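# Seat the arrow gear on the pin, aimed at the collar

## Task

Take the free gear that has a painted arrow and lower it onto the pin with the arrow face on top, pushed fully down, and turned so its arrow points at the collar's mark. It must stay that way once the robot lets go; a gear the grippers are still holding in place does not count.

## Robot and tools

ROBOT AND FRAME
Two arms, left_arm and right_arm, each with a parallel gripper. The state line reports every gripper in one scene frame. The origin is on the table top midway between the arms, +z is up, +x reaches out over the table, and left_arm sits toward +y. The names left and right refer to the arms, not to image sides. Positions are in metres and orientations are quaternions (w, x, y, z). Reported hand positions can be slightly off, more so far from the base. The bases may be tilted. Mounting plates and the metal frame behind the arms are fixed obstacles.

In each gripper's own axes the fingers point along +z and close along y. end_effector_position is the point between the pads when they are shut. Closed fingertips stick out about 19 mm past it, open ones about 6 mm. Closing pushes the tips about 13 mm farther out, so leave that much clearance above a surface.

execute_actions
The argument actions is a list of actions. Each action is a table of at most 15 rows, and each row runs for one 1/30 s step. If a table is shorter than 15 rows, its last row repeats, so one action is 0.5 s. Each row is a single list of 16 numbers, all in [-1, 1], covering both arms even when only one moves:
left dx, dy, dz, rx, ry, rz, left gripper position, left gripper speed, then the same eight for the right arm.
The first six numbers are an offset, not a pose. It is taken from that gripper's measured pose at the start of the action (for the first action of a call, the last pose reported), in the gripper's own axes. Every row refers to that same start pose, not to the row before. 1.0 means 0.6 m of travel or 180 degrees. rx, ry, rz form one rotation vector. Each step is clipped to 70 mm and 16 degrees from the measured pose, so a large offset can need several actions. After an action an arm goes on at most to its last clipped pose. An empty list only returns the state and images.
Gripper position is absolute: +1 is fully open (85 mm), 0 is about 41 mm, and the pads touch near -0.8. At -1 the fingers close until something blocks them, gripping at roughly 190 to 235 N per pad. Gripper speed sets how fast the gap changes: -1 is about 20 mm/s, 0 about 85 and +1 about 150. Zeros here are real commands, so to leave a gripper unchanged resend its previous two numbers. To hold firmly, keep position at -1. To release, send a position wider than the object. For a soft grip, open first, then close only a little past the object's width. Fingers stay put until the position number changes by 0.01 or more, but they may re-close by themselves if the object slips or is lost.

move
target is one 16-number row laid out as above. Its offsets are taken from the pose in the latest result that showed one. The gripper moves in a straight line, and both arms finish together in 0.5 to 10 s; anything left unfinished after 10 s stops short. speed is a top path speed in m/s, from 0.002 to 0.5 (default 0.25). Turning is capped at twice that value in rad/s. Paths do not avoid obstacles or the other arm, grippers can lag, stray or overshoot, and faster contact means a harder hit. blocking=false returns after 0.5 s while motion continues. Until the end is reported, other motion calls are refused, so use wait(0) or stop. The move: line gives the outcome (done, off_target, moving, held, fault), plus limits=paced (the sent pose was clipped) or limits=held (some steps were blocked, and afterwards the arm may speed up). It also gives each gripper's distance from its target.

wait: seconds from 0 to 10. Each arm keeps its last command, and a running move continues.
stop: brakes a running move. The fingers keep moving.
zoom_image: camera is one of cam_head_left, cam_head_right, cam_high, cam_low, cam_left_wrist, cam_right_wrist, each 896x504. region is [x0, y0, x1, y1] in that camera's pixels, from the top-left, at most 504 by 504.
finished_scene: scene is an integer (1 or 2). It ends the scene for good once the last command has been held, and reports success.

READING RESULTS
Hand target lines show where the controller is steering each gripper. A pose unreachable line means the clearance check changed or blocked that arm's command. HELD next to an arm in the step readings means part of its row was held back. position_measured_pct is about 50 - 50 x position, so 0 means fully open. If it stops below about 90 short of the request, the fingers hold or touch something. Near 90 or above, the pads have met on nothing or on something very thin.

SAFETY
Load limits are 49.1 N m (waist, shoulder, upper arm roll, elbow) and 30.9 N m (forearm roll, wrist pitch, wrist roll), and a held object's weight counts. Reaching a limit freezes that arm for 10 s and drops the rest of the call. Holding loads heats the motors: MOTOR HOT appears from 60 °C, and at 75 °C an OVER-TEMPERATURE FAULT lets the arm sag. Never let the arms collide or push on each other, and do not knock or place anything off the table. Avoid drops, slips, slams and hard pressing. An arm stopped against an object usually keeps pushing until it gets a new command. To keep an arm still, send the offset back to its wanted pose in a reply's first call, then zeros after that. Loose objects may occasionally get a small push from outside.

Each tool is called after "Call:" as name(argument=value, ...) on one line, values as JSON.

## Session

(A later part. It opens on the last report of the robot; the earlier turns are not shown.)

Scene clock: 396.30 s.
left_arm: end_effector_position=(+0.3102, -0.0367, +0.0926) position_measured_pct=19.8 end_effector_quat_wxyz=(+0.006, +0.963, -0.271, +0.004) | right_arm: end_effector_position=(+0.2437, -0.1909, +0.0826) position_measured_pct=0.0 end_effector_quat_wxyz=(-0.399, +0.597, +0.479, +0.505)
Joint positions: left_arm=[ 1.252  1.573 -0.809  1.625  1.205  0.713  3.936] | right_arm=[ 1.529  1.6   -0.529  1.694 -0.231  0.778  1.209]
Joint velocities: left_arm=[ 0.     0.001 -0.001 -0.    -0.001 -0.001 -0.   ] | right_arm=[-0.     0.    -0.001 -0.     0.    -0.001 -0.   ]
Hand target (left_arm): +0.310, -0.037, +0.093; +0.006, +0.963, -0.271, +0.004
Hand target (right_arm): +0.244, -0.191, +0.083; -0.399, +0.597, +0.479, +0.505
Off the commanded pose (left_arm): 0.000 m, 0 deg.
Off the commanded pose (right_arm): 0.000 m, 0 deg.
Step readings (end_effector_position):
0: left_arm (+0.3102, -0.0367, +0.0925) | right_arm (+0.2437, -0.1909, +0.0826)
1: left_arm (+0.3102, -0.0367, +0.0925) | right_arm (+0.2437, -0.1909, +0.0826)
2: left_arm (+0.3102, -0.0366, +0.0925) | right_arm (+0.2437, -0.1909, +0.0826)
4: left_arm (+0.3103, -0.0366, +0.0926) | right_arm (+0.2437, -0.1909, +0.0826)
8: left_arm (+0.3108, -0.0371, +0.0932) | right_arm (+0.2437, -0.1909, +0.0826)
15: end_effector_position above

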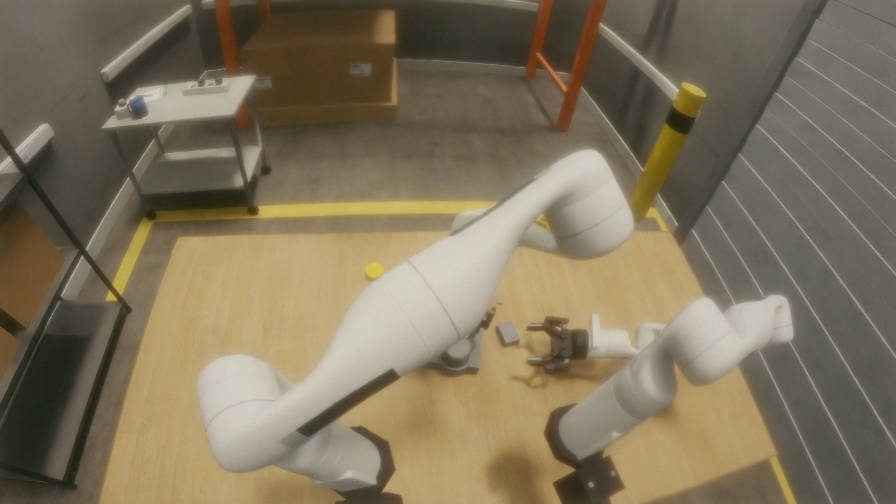

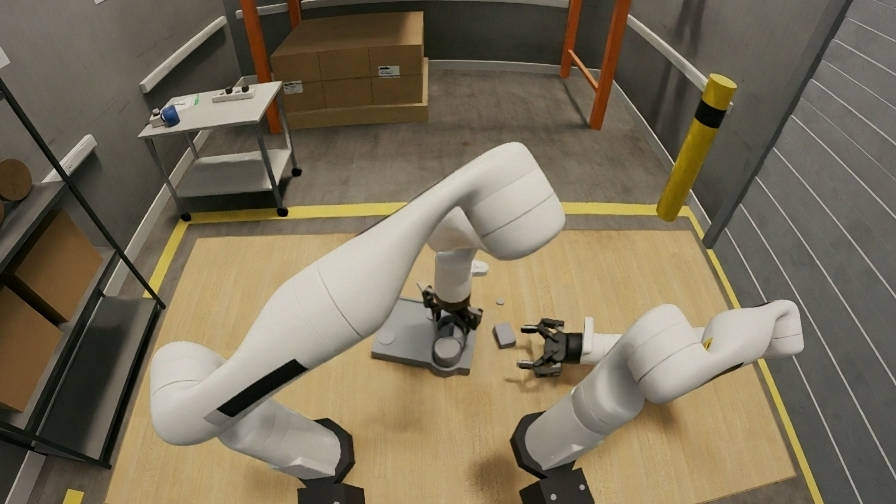

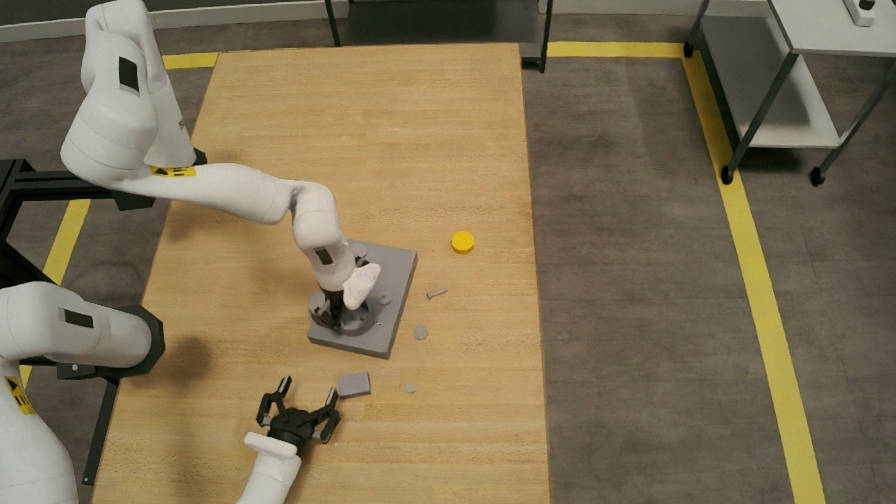

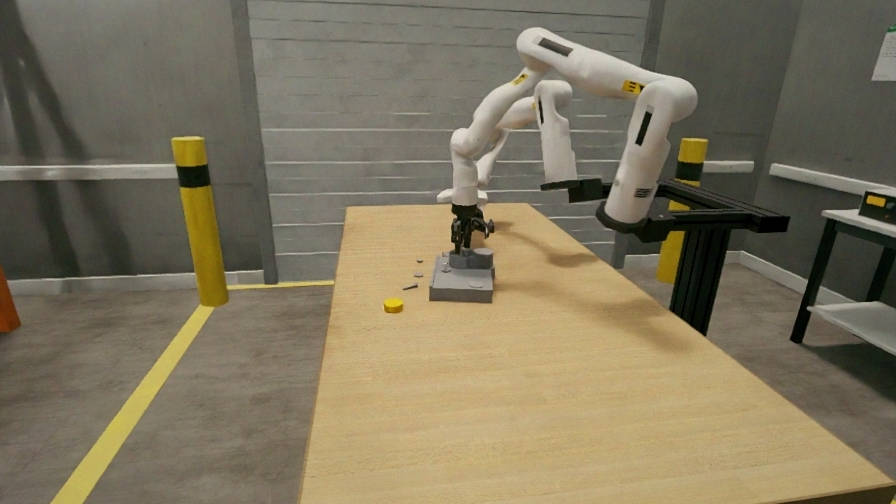

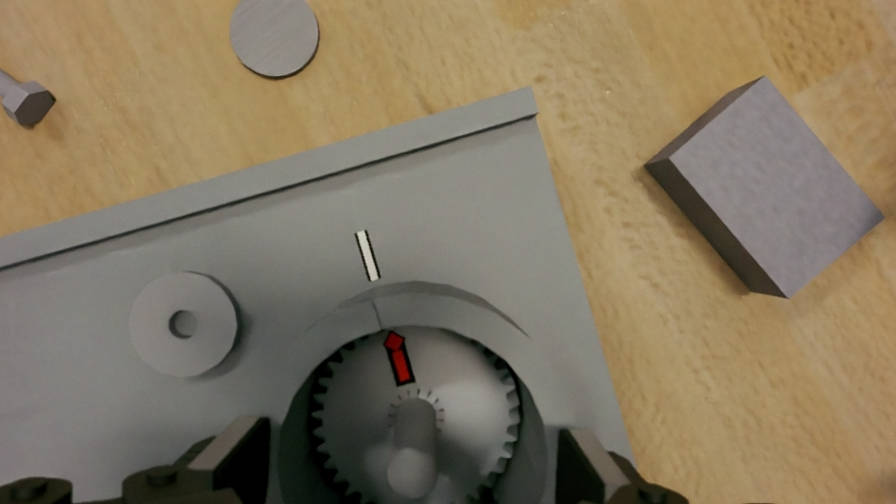

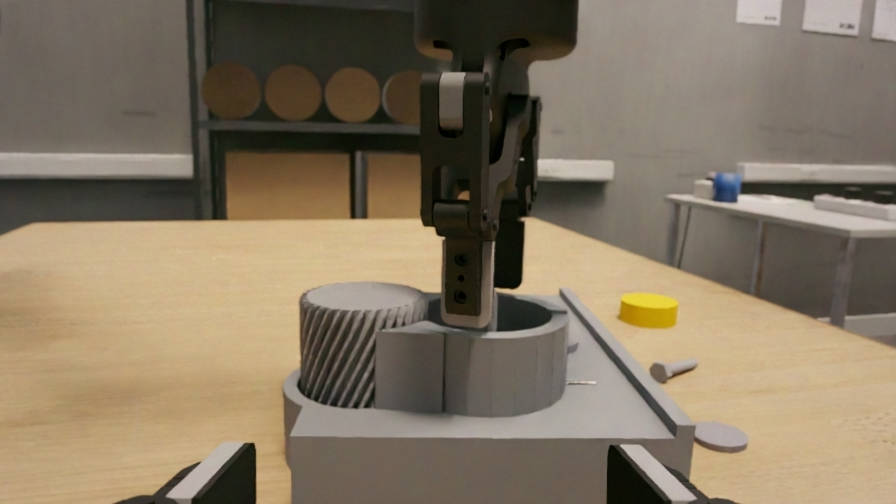

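The gear slid down and the arrow appears to line up with the mark. I'll check it closely.

Call:
wait(seconds=0)

Call:
zoom_image(camera="cam_left_wrist", region=[280, 220, 560, 504])

Scene clock: 398.00 s.
left_arm: end_effector_position=(+0.3102, -0.0367, +0.0926) position_measured_pct=19.8 end_effector_quat_wxyz=(+0.006, +0.963, -0.271, +0.004) | right_arm: end_effector_position=(+0.2437, -0.1909, +0.0826) position_measured_pct=0.0 end_effector_quat_wxyz=(-0.399, +0.597, +0.479, +0.505)
Joint positions: left_arm=[ 1.252  1.573 -0.809  1.625  1.205  0.713  3.936] | right_arm=[ 1.529  1.6   -0.529  1.694 -0.231  0.778  1.209]
Joint velocities: left_arm=[-0.    -0.    -0.     0.     0.001  0.001  0.   ] | right_arm=[ 0.001  0.001 -0.001  0.001 -0.    -0.     0.001]
Hand target (left_arm): +0.310, -0.037, +0.093; +0.006, +0.963, -0.271, +0.004
Hand target (right_arm): +0.244, -0.191, +0.083; -0.399, +0.597, +0.479, +0.505
Off the commanded pose (left_arm): 0.000 m, 0 deg.
Off the commanded pose (right_arm): 0.000 m, 0 deg.

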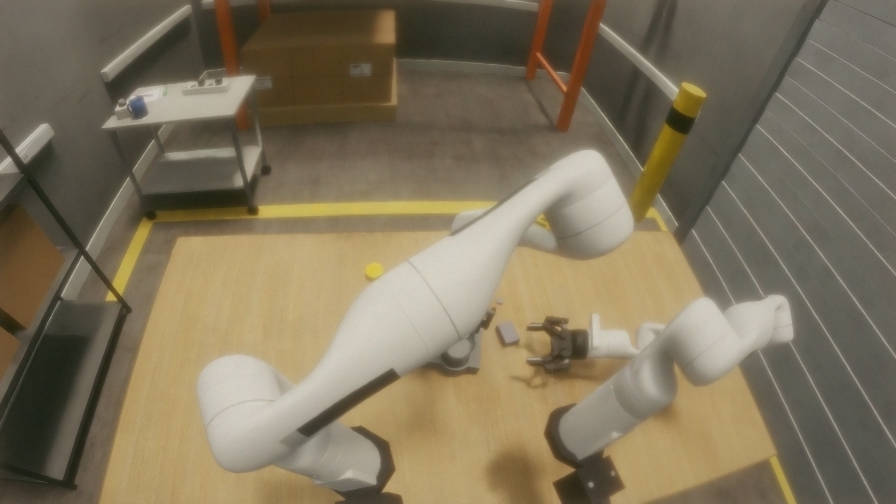

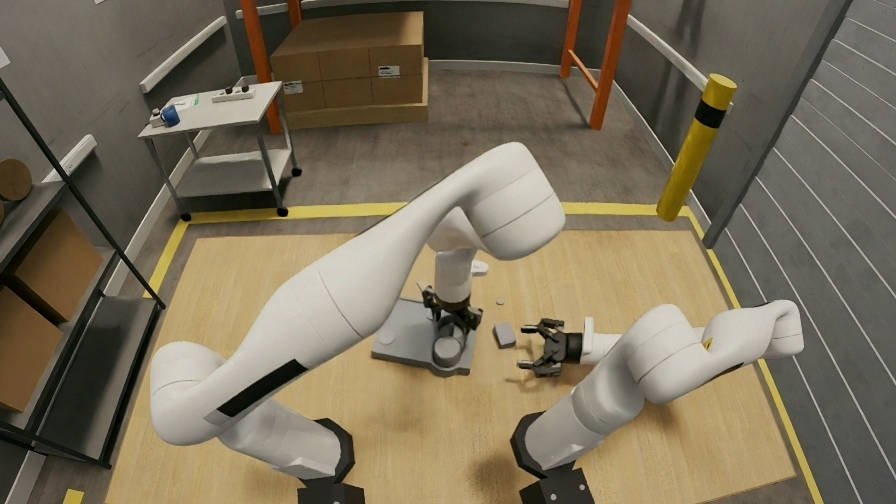

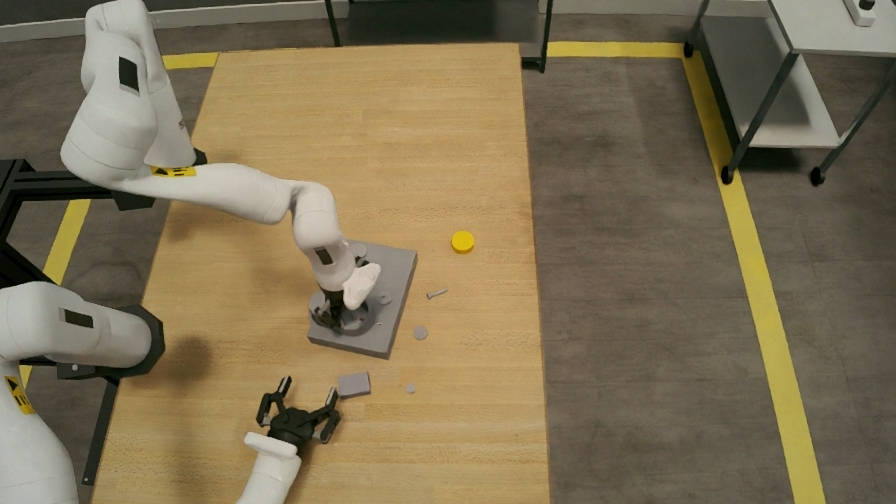

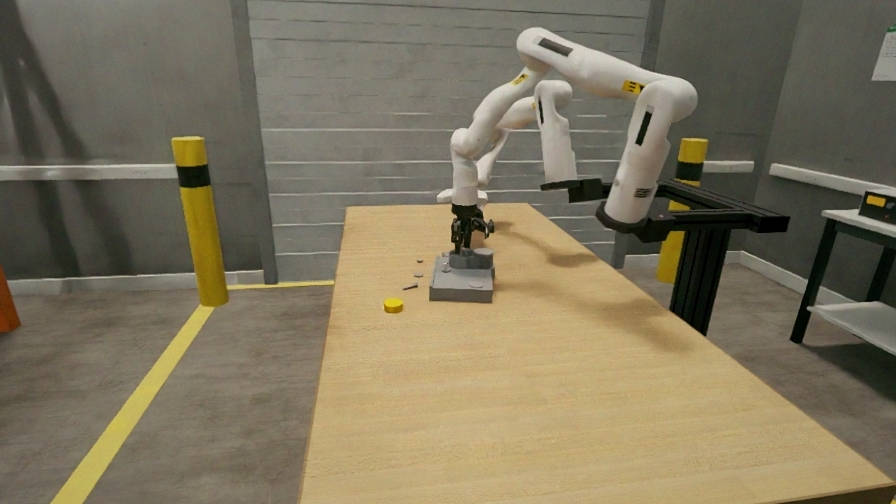

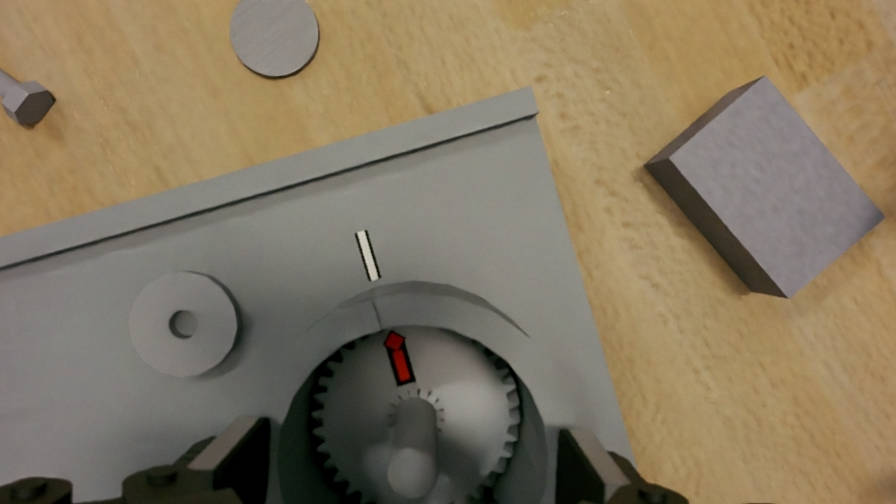

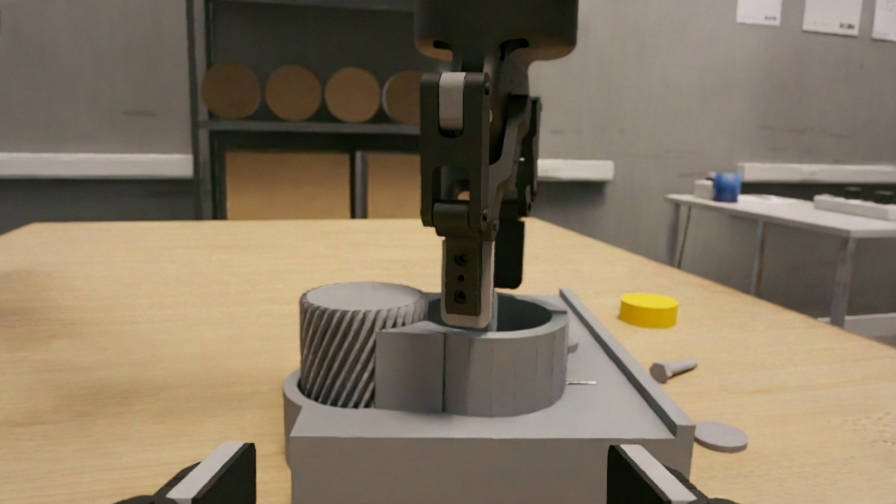

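Region (280, 220, 560, 504) of cam_left_wrist's 896x504 image, scaled by 1.775; it fills the left 497 columns of this view, and the rest is white.

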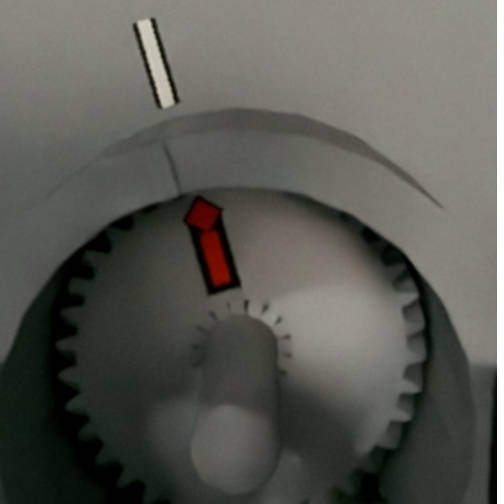

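Call:
move(target=[0, 0, -0.07, 0, 0, 0, 0.6, -0.3, 0, 0, 0, 0, 0, 0, 1, 0], speed=0.15)

Scene clock: 401.30 s.
left_arm: end_effector_position=(+0.3101, -0.0359, +0.1344) position_measured_pct=19.8 end_effector_quat_wxyz=(+0.006, +0.963, -0.271, +0.004) | right_arm: end_effector_position=(+0.2437, -0.1909, +0.0826) position_measured_pct=0.0 end_effector_quat_wxyz=(-0.399, +0.597, +0.479, +0.505)
Joint positions: left_arm=[ 1.287  1.5   -0.854  1.659  1.146  0.767  3.969] | right_arm=[ 1.529  1.6   -0.529  1.694 -0.231  0.778  1.209]
Joint velocities: left_arm=[ 0.002 -0.005  0.     0.001 -0.001  0.002  0.001] | right_arm=[ 0.001 -0.     0.001  0.     0.    -0.     0.   ]
Hand target (left_arm): +0.310, -0.036, +0.135; +0.006, +0.963, -0.271, +0.004
Hand target (right_arm): +0.244, -0.191, +0.083; -0.399, +0.597, +0.479, +0.505
Off the commanded pose (left_arm): 0.000 m, 0 deg.
Off the commanded pose (right_arm): 0.000 m, 0 deg.
move: done

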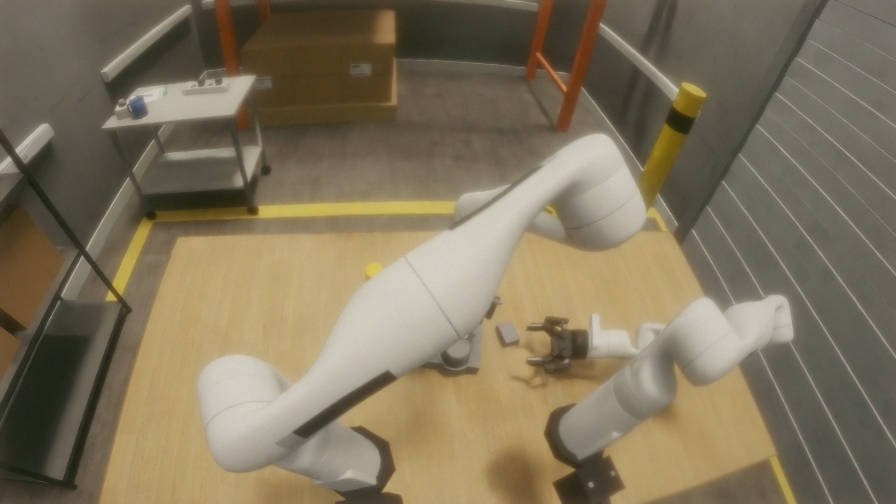

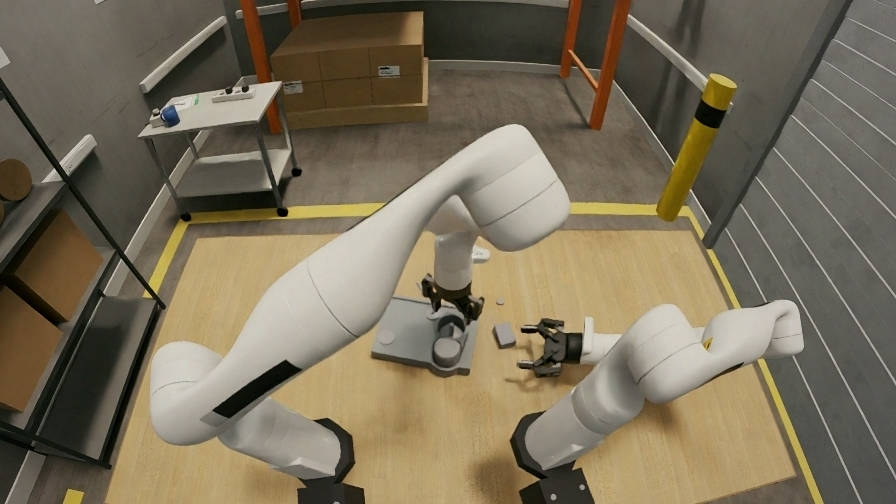

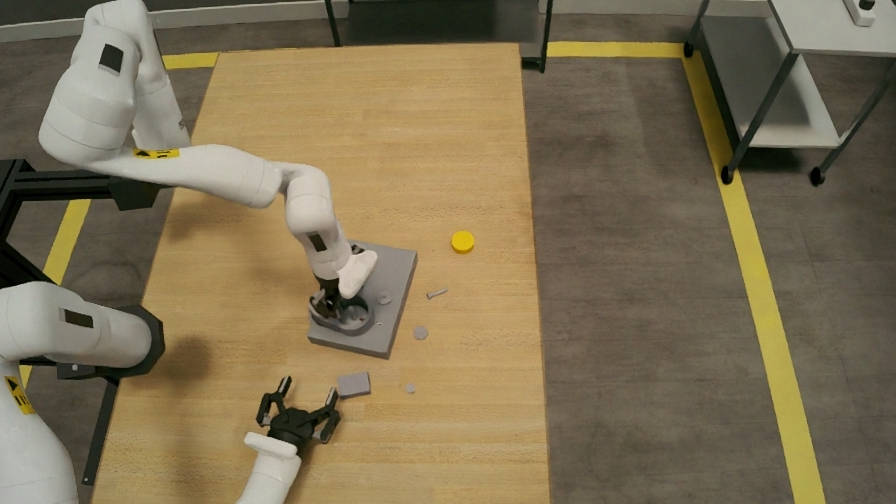

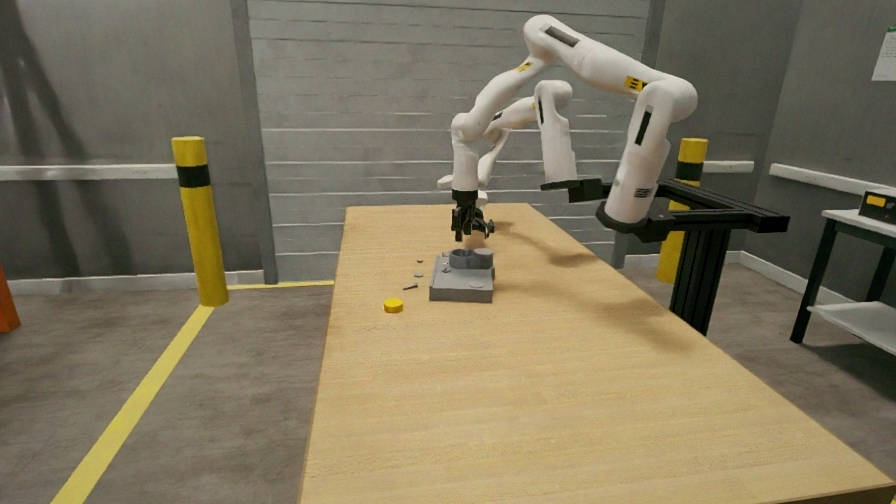

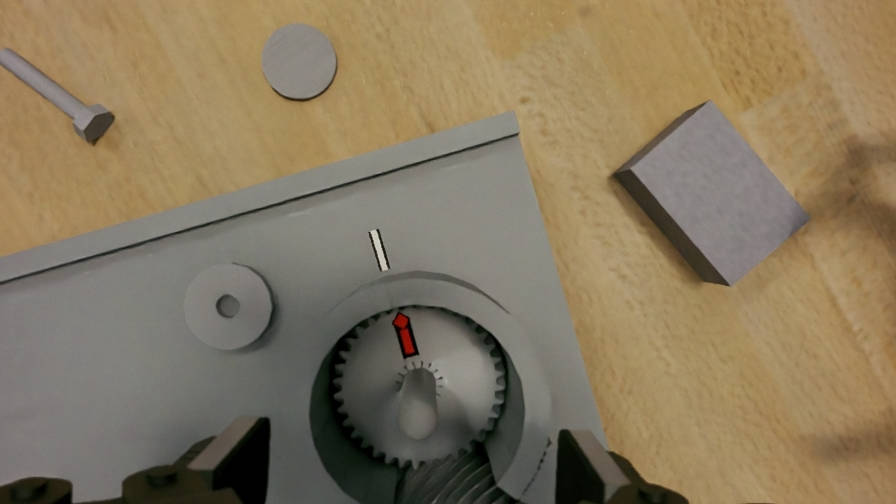

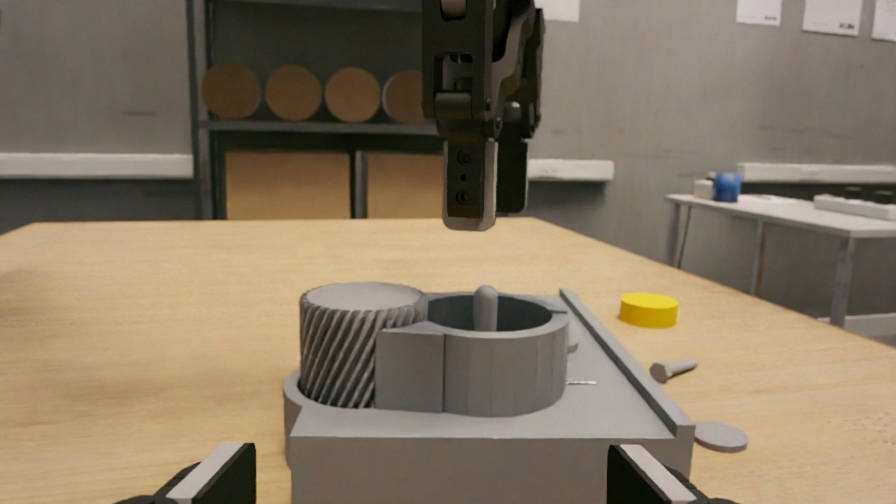

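Call:
execute_actions(actions=[])

Scene clock: 407.47 s.
left_arm: end_effector_position=(+0.3101, -0.0361, +0.1346) position_measured_pct=19.8 end_effector_quat_wxyz=(+0.006, +0.963, -0.271, +0.004) | right_arm: end_effector_position=(+0.2437, -0.1909, +0.0826) position_measured_pct=0.0 end_effector_quat_wxyz=(-0.399, +0.597, +0.479, +0.505)
Joint positions: left_arm=[ 1.287  1.5   -0.854  1.659  1.146  0.768  3.969] | right_arm=[ 1.529  1.6   -0.529  1.694 -0.231  0.778  1.209]
Joint velocities: left_arm=[-0. -0. -0.  0. -0. -0.  0.] | right_arm=[ 0.     0.001 -0.001  0.001 -0.     0.001  0.   ]
Hand target (left_arm): +0.310, -0.036, +0.135; +0.006, +0.963, -0.271, +0.004
Hand target (right_arm): +0.244, -0.191, +0.083; -0.399, +0.597, +0.479, +0.505
Off the commanded pose (left_arm): 0.000 m, 0 deg.
Off the commanded pose (right_arm): 0.000 m, 0 deg.

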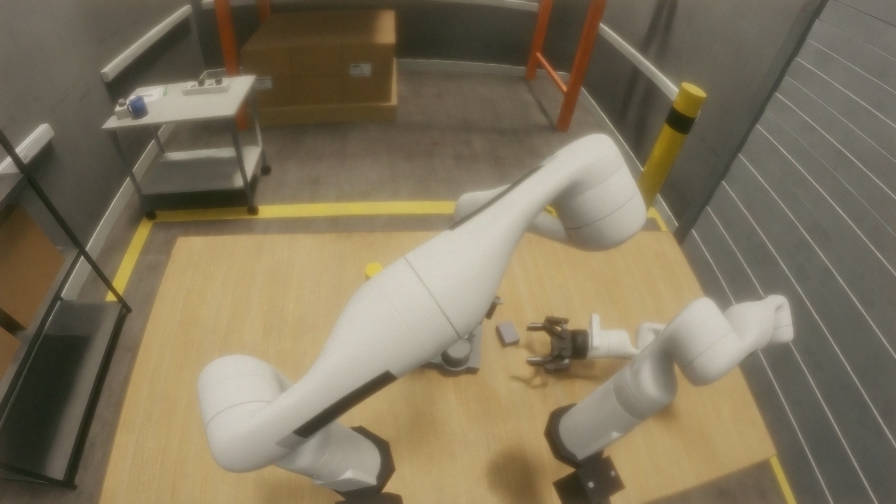

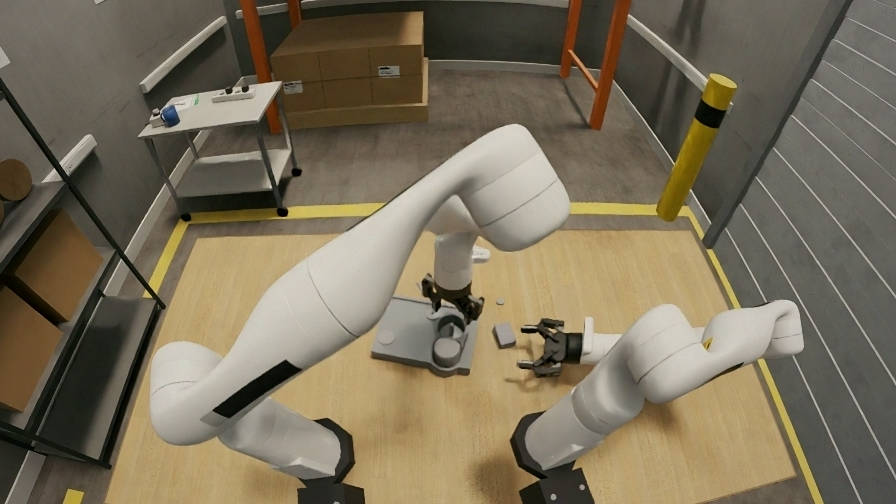

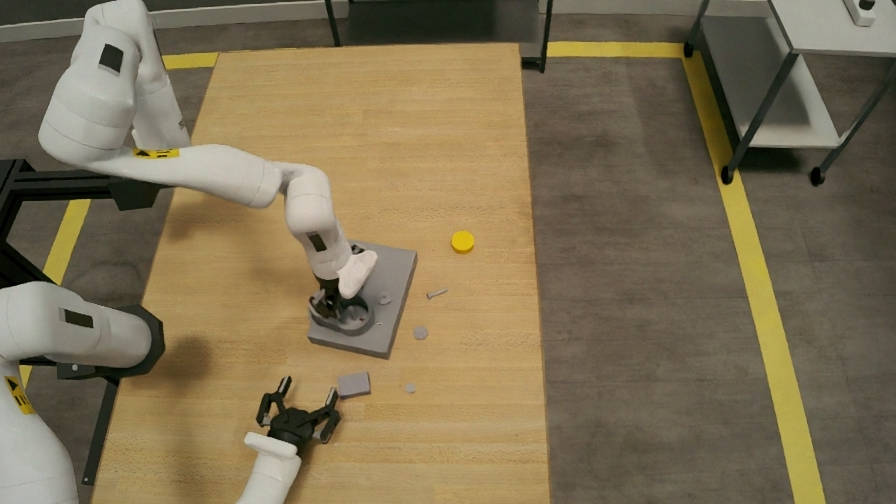

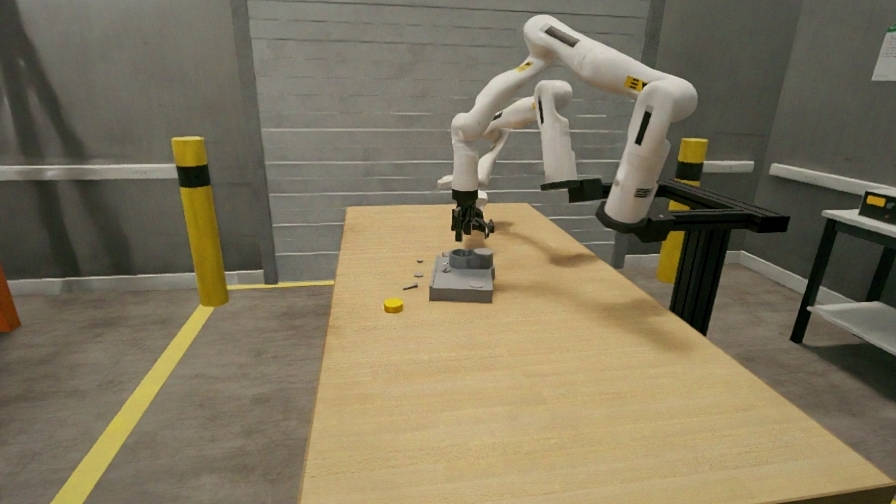

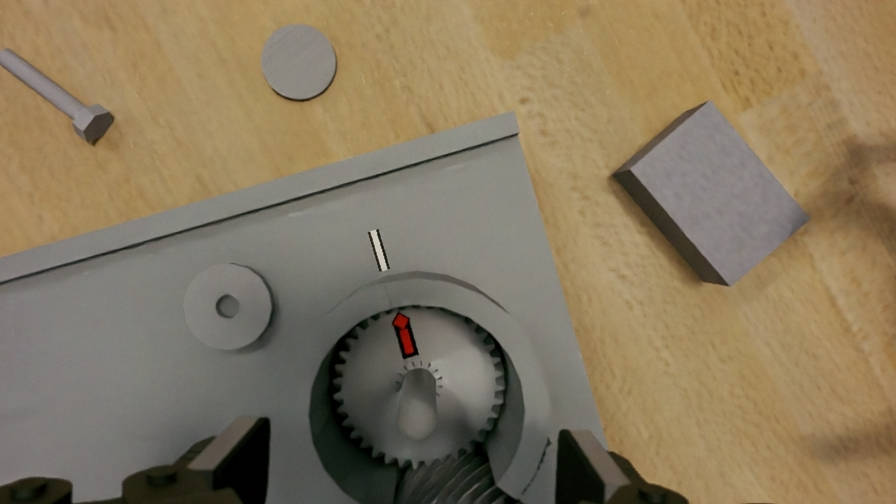

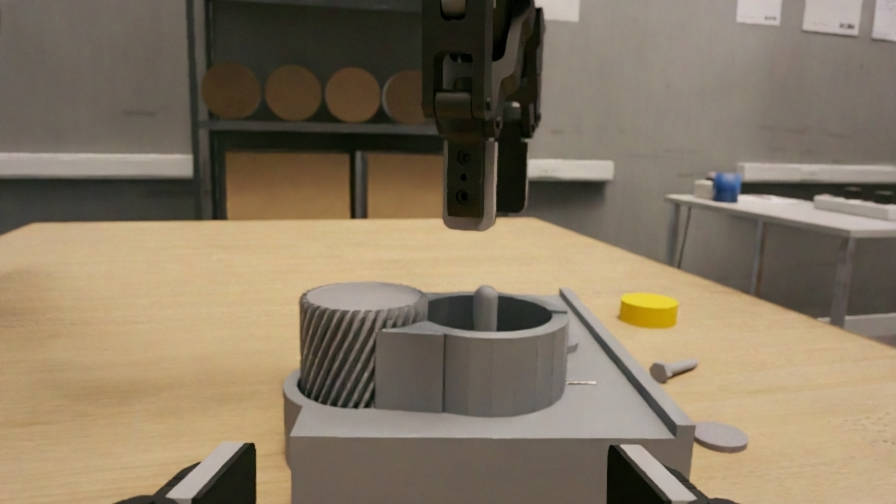

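Call:
finished_scene(scene=1)

The scene is finished: the task was done.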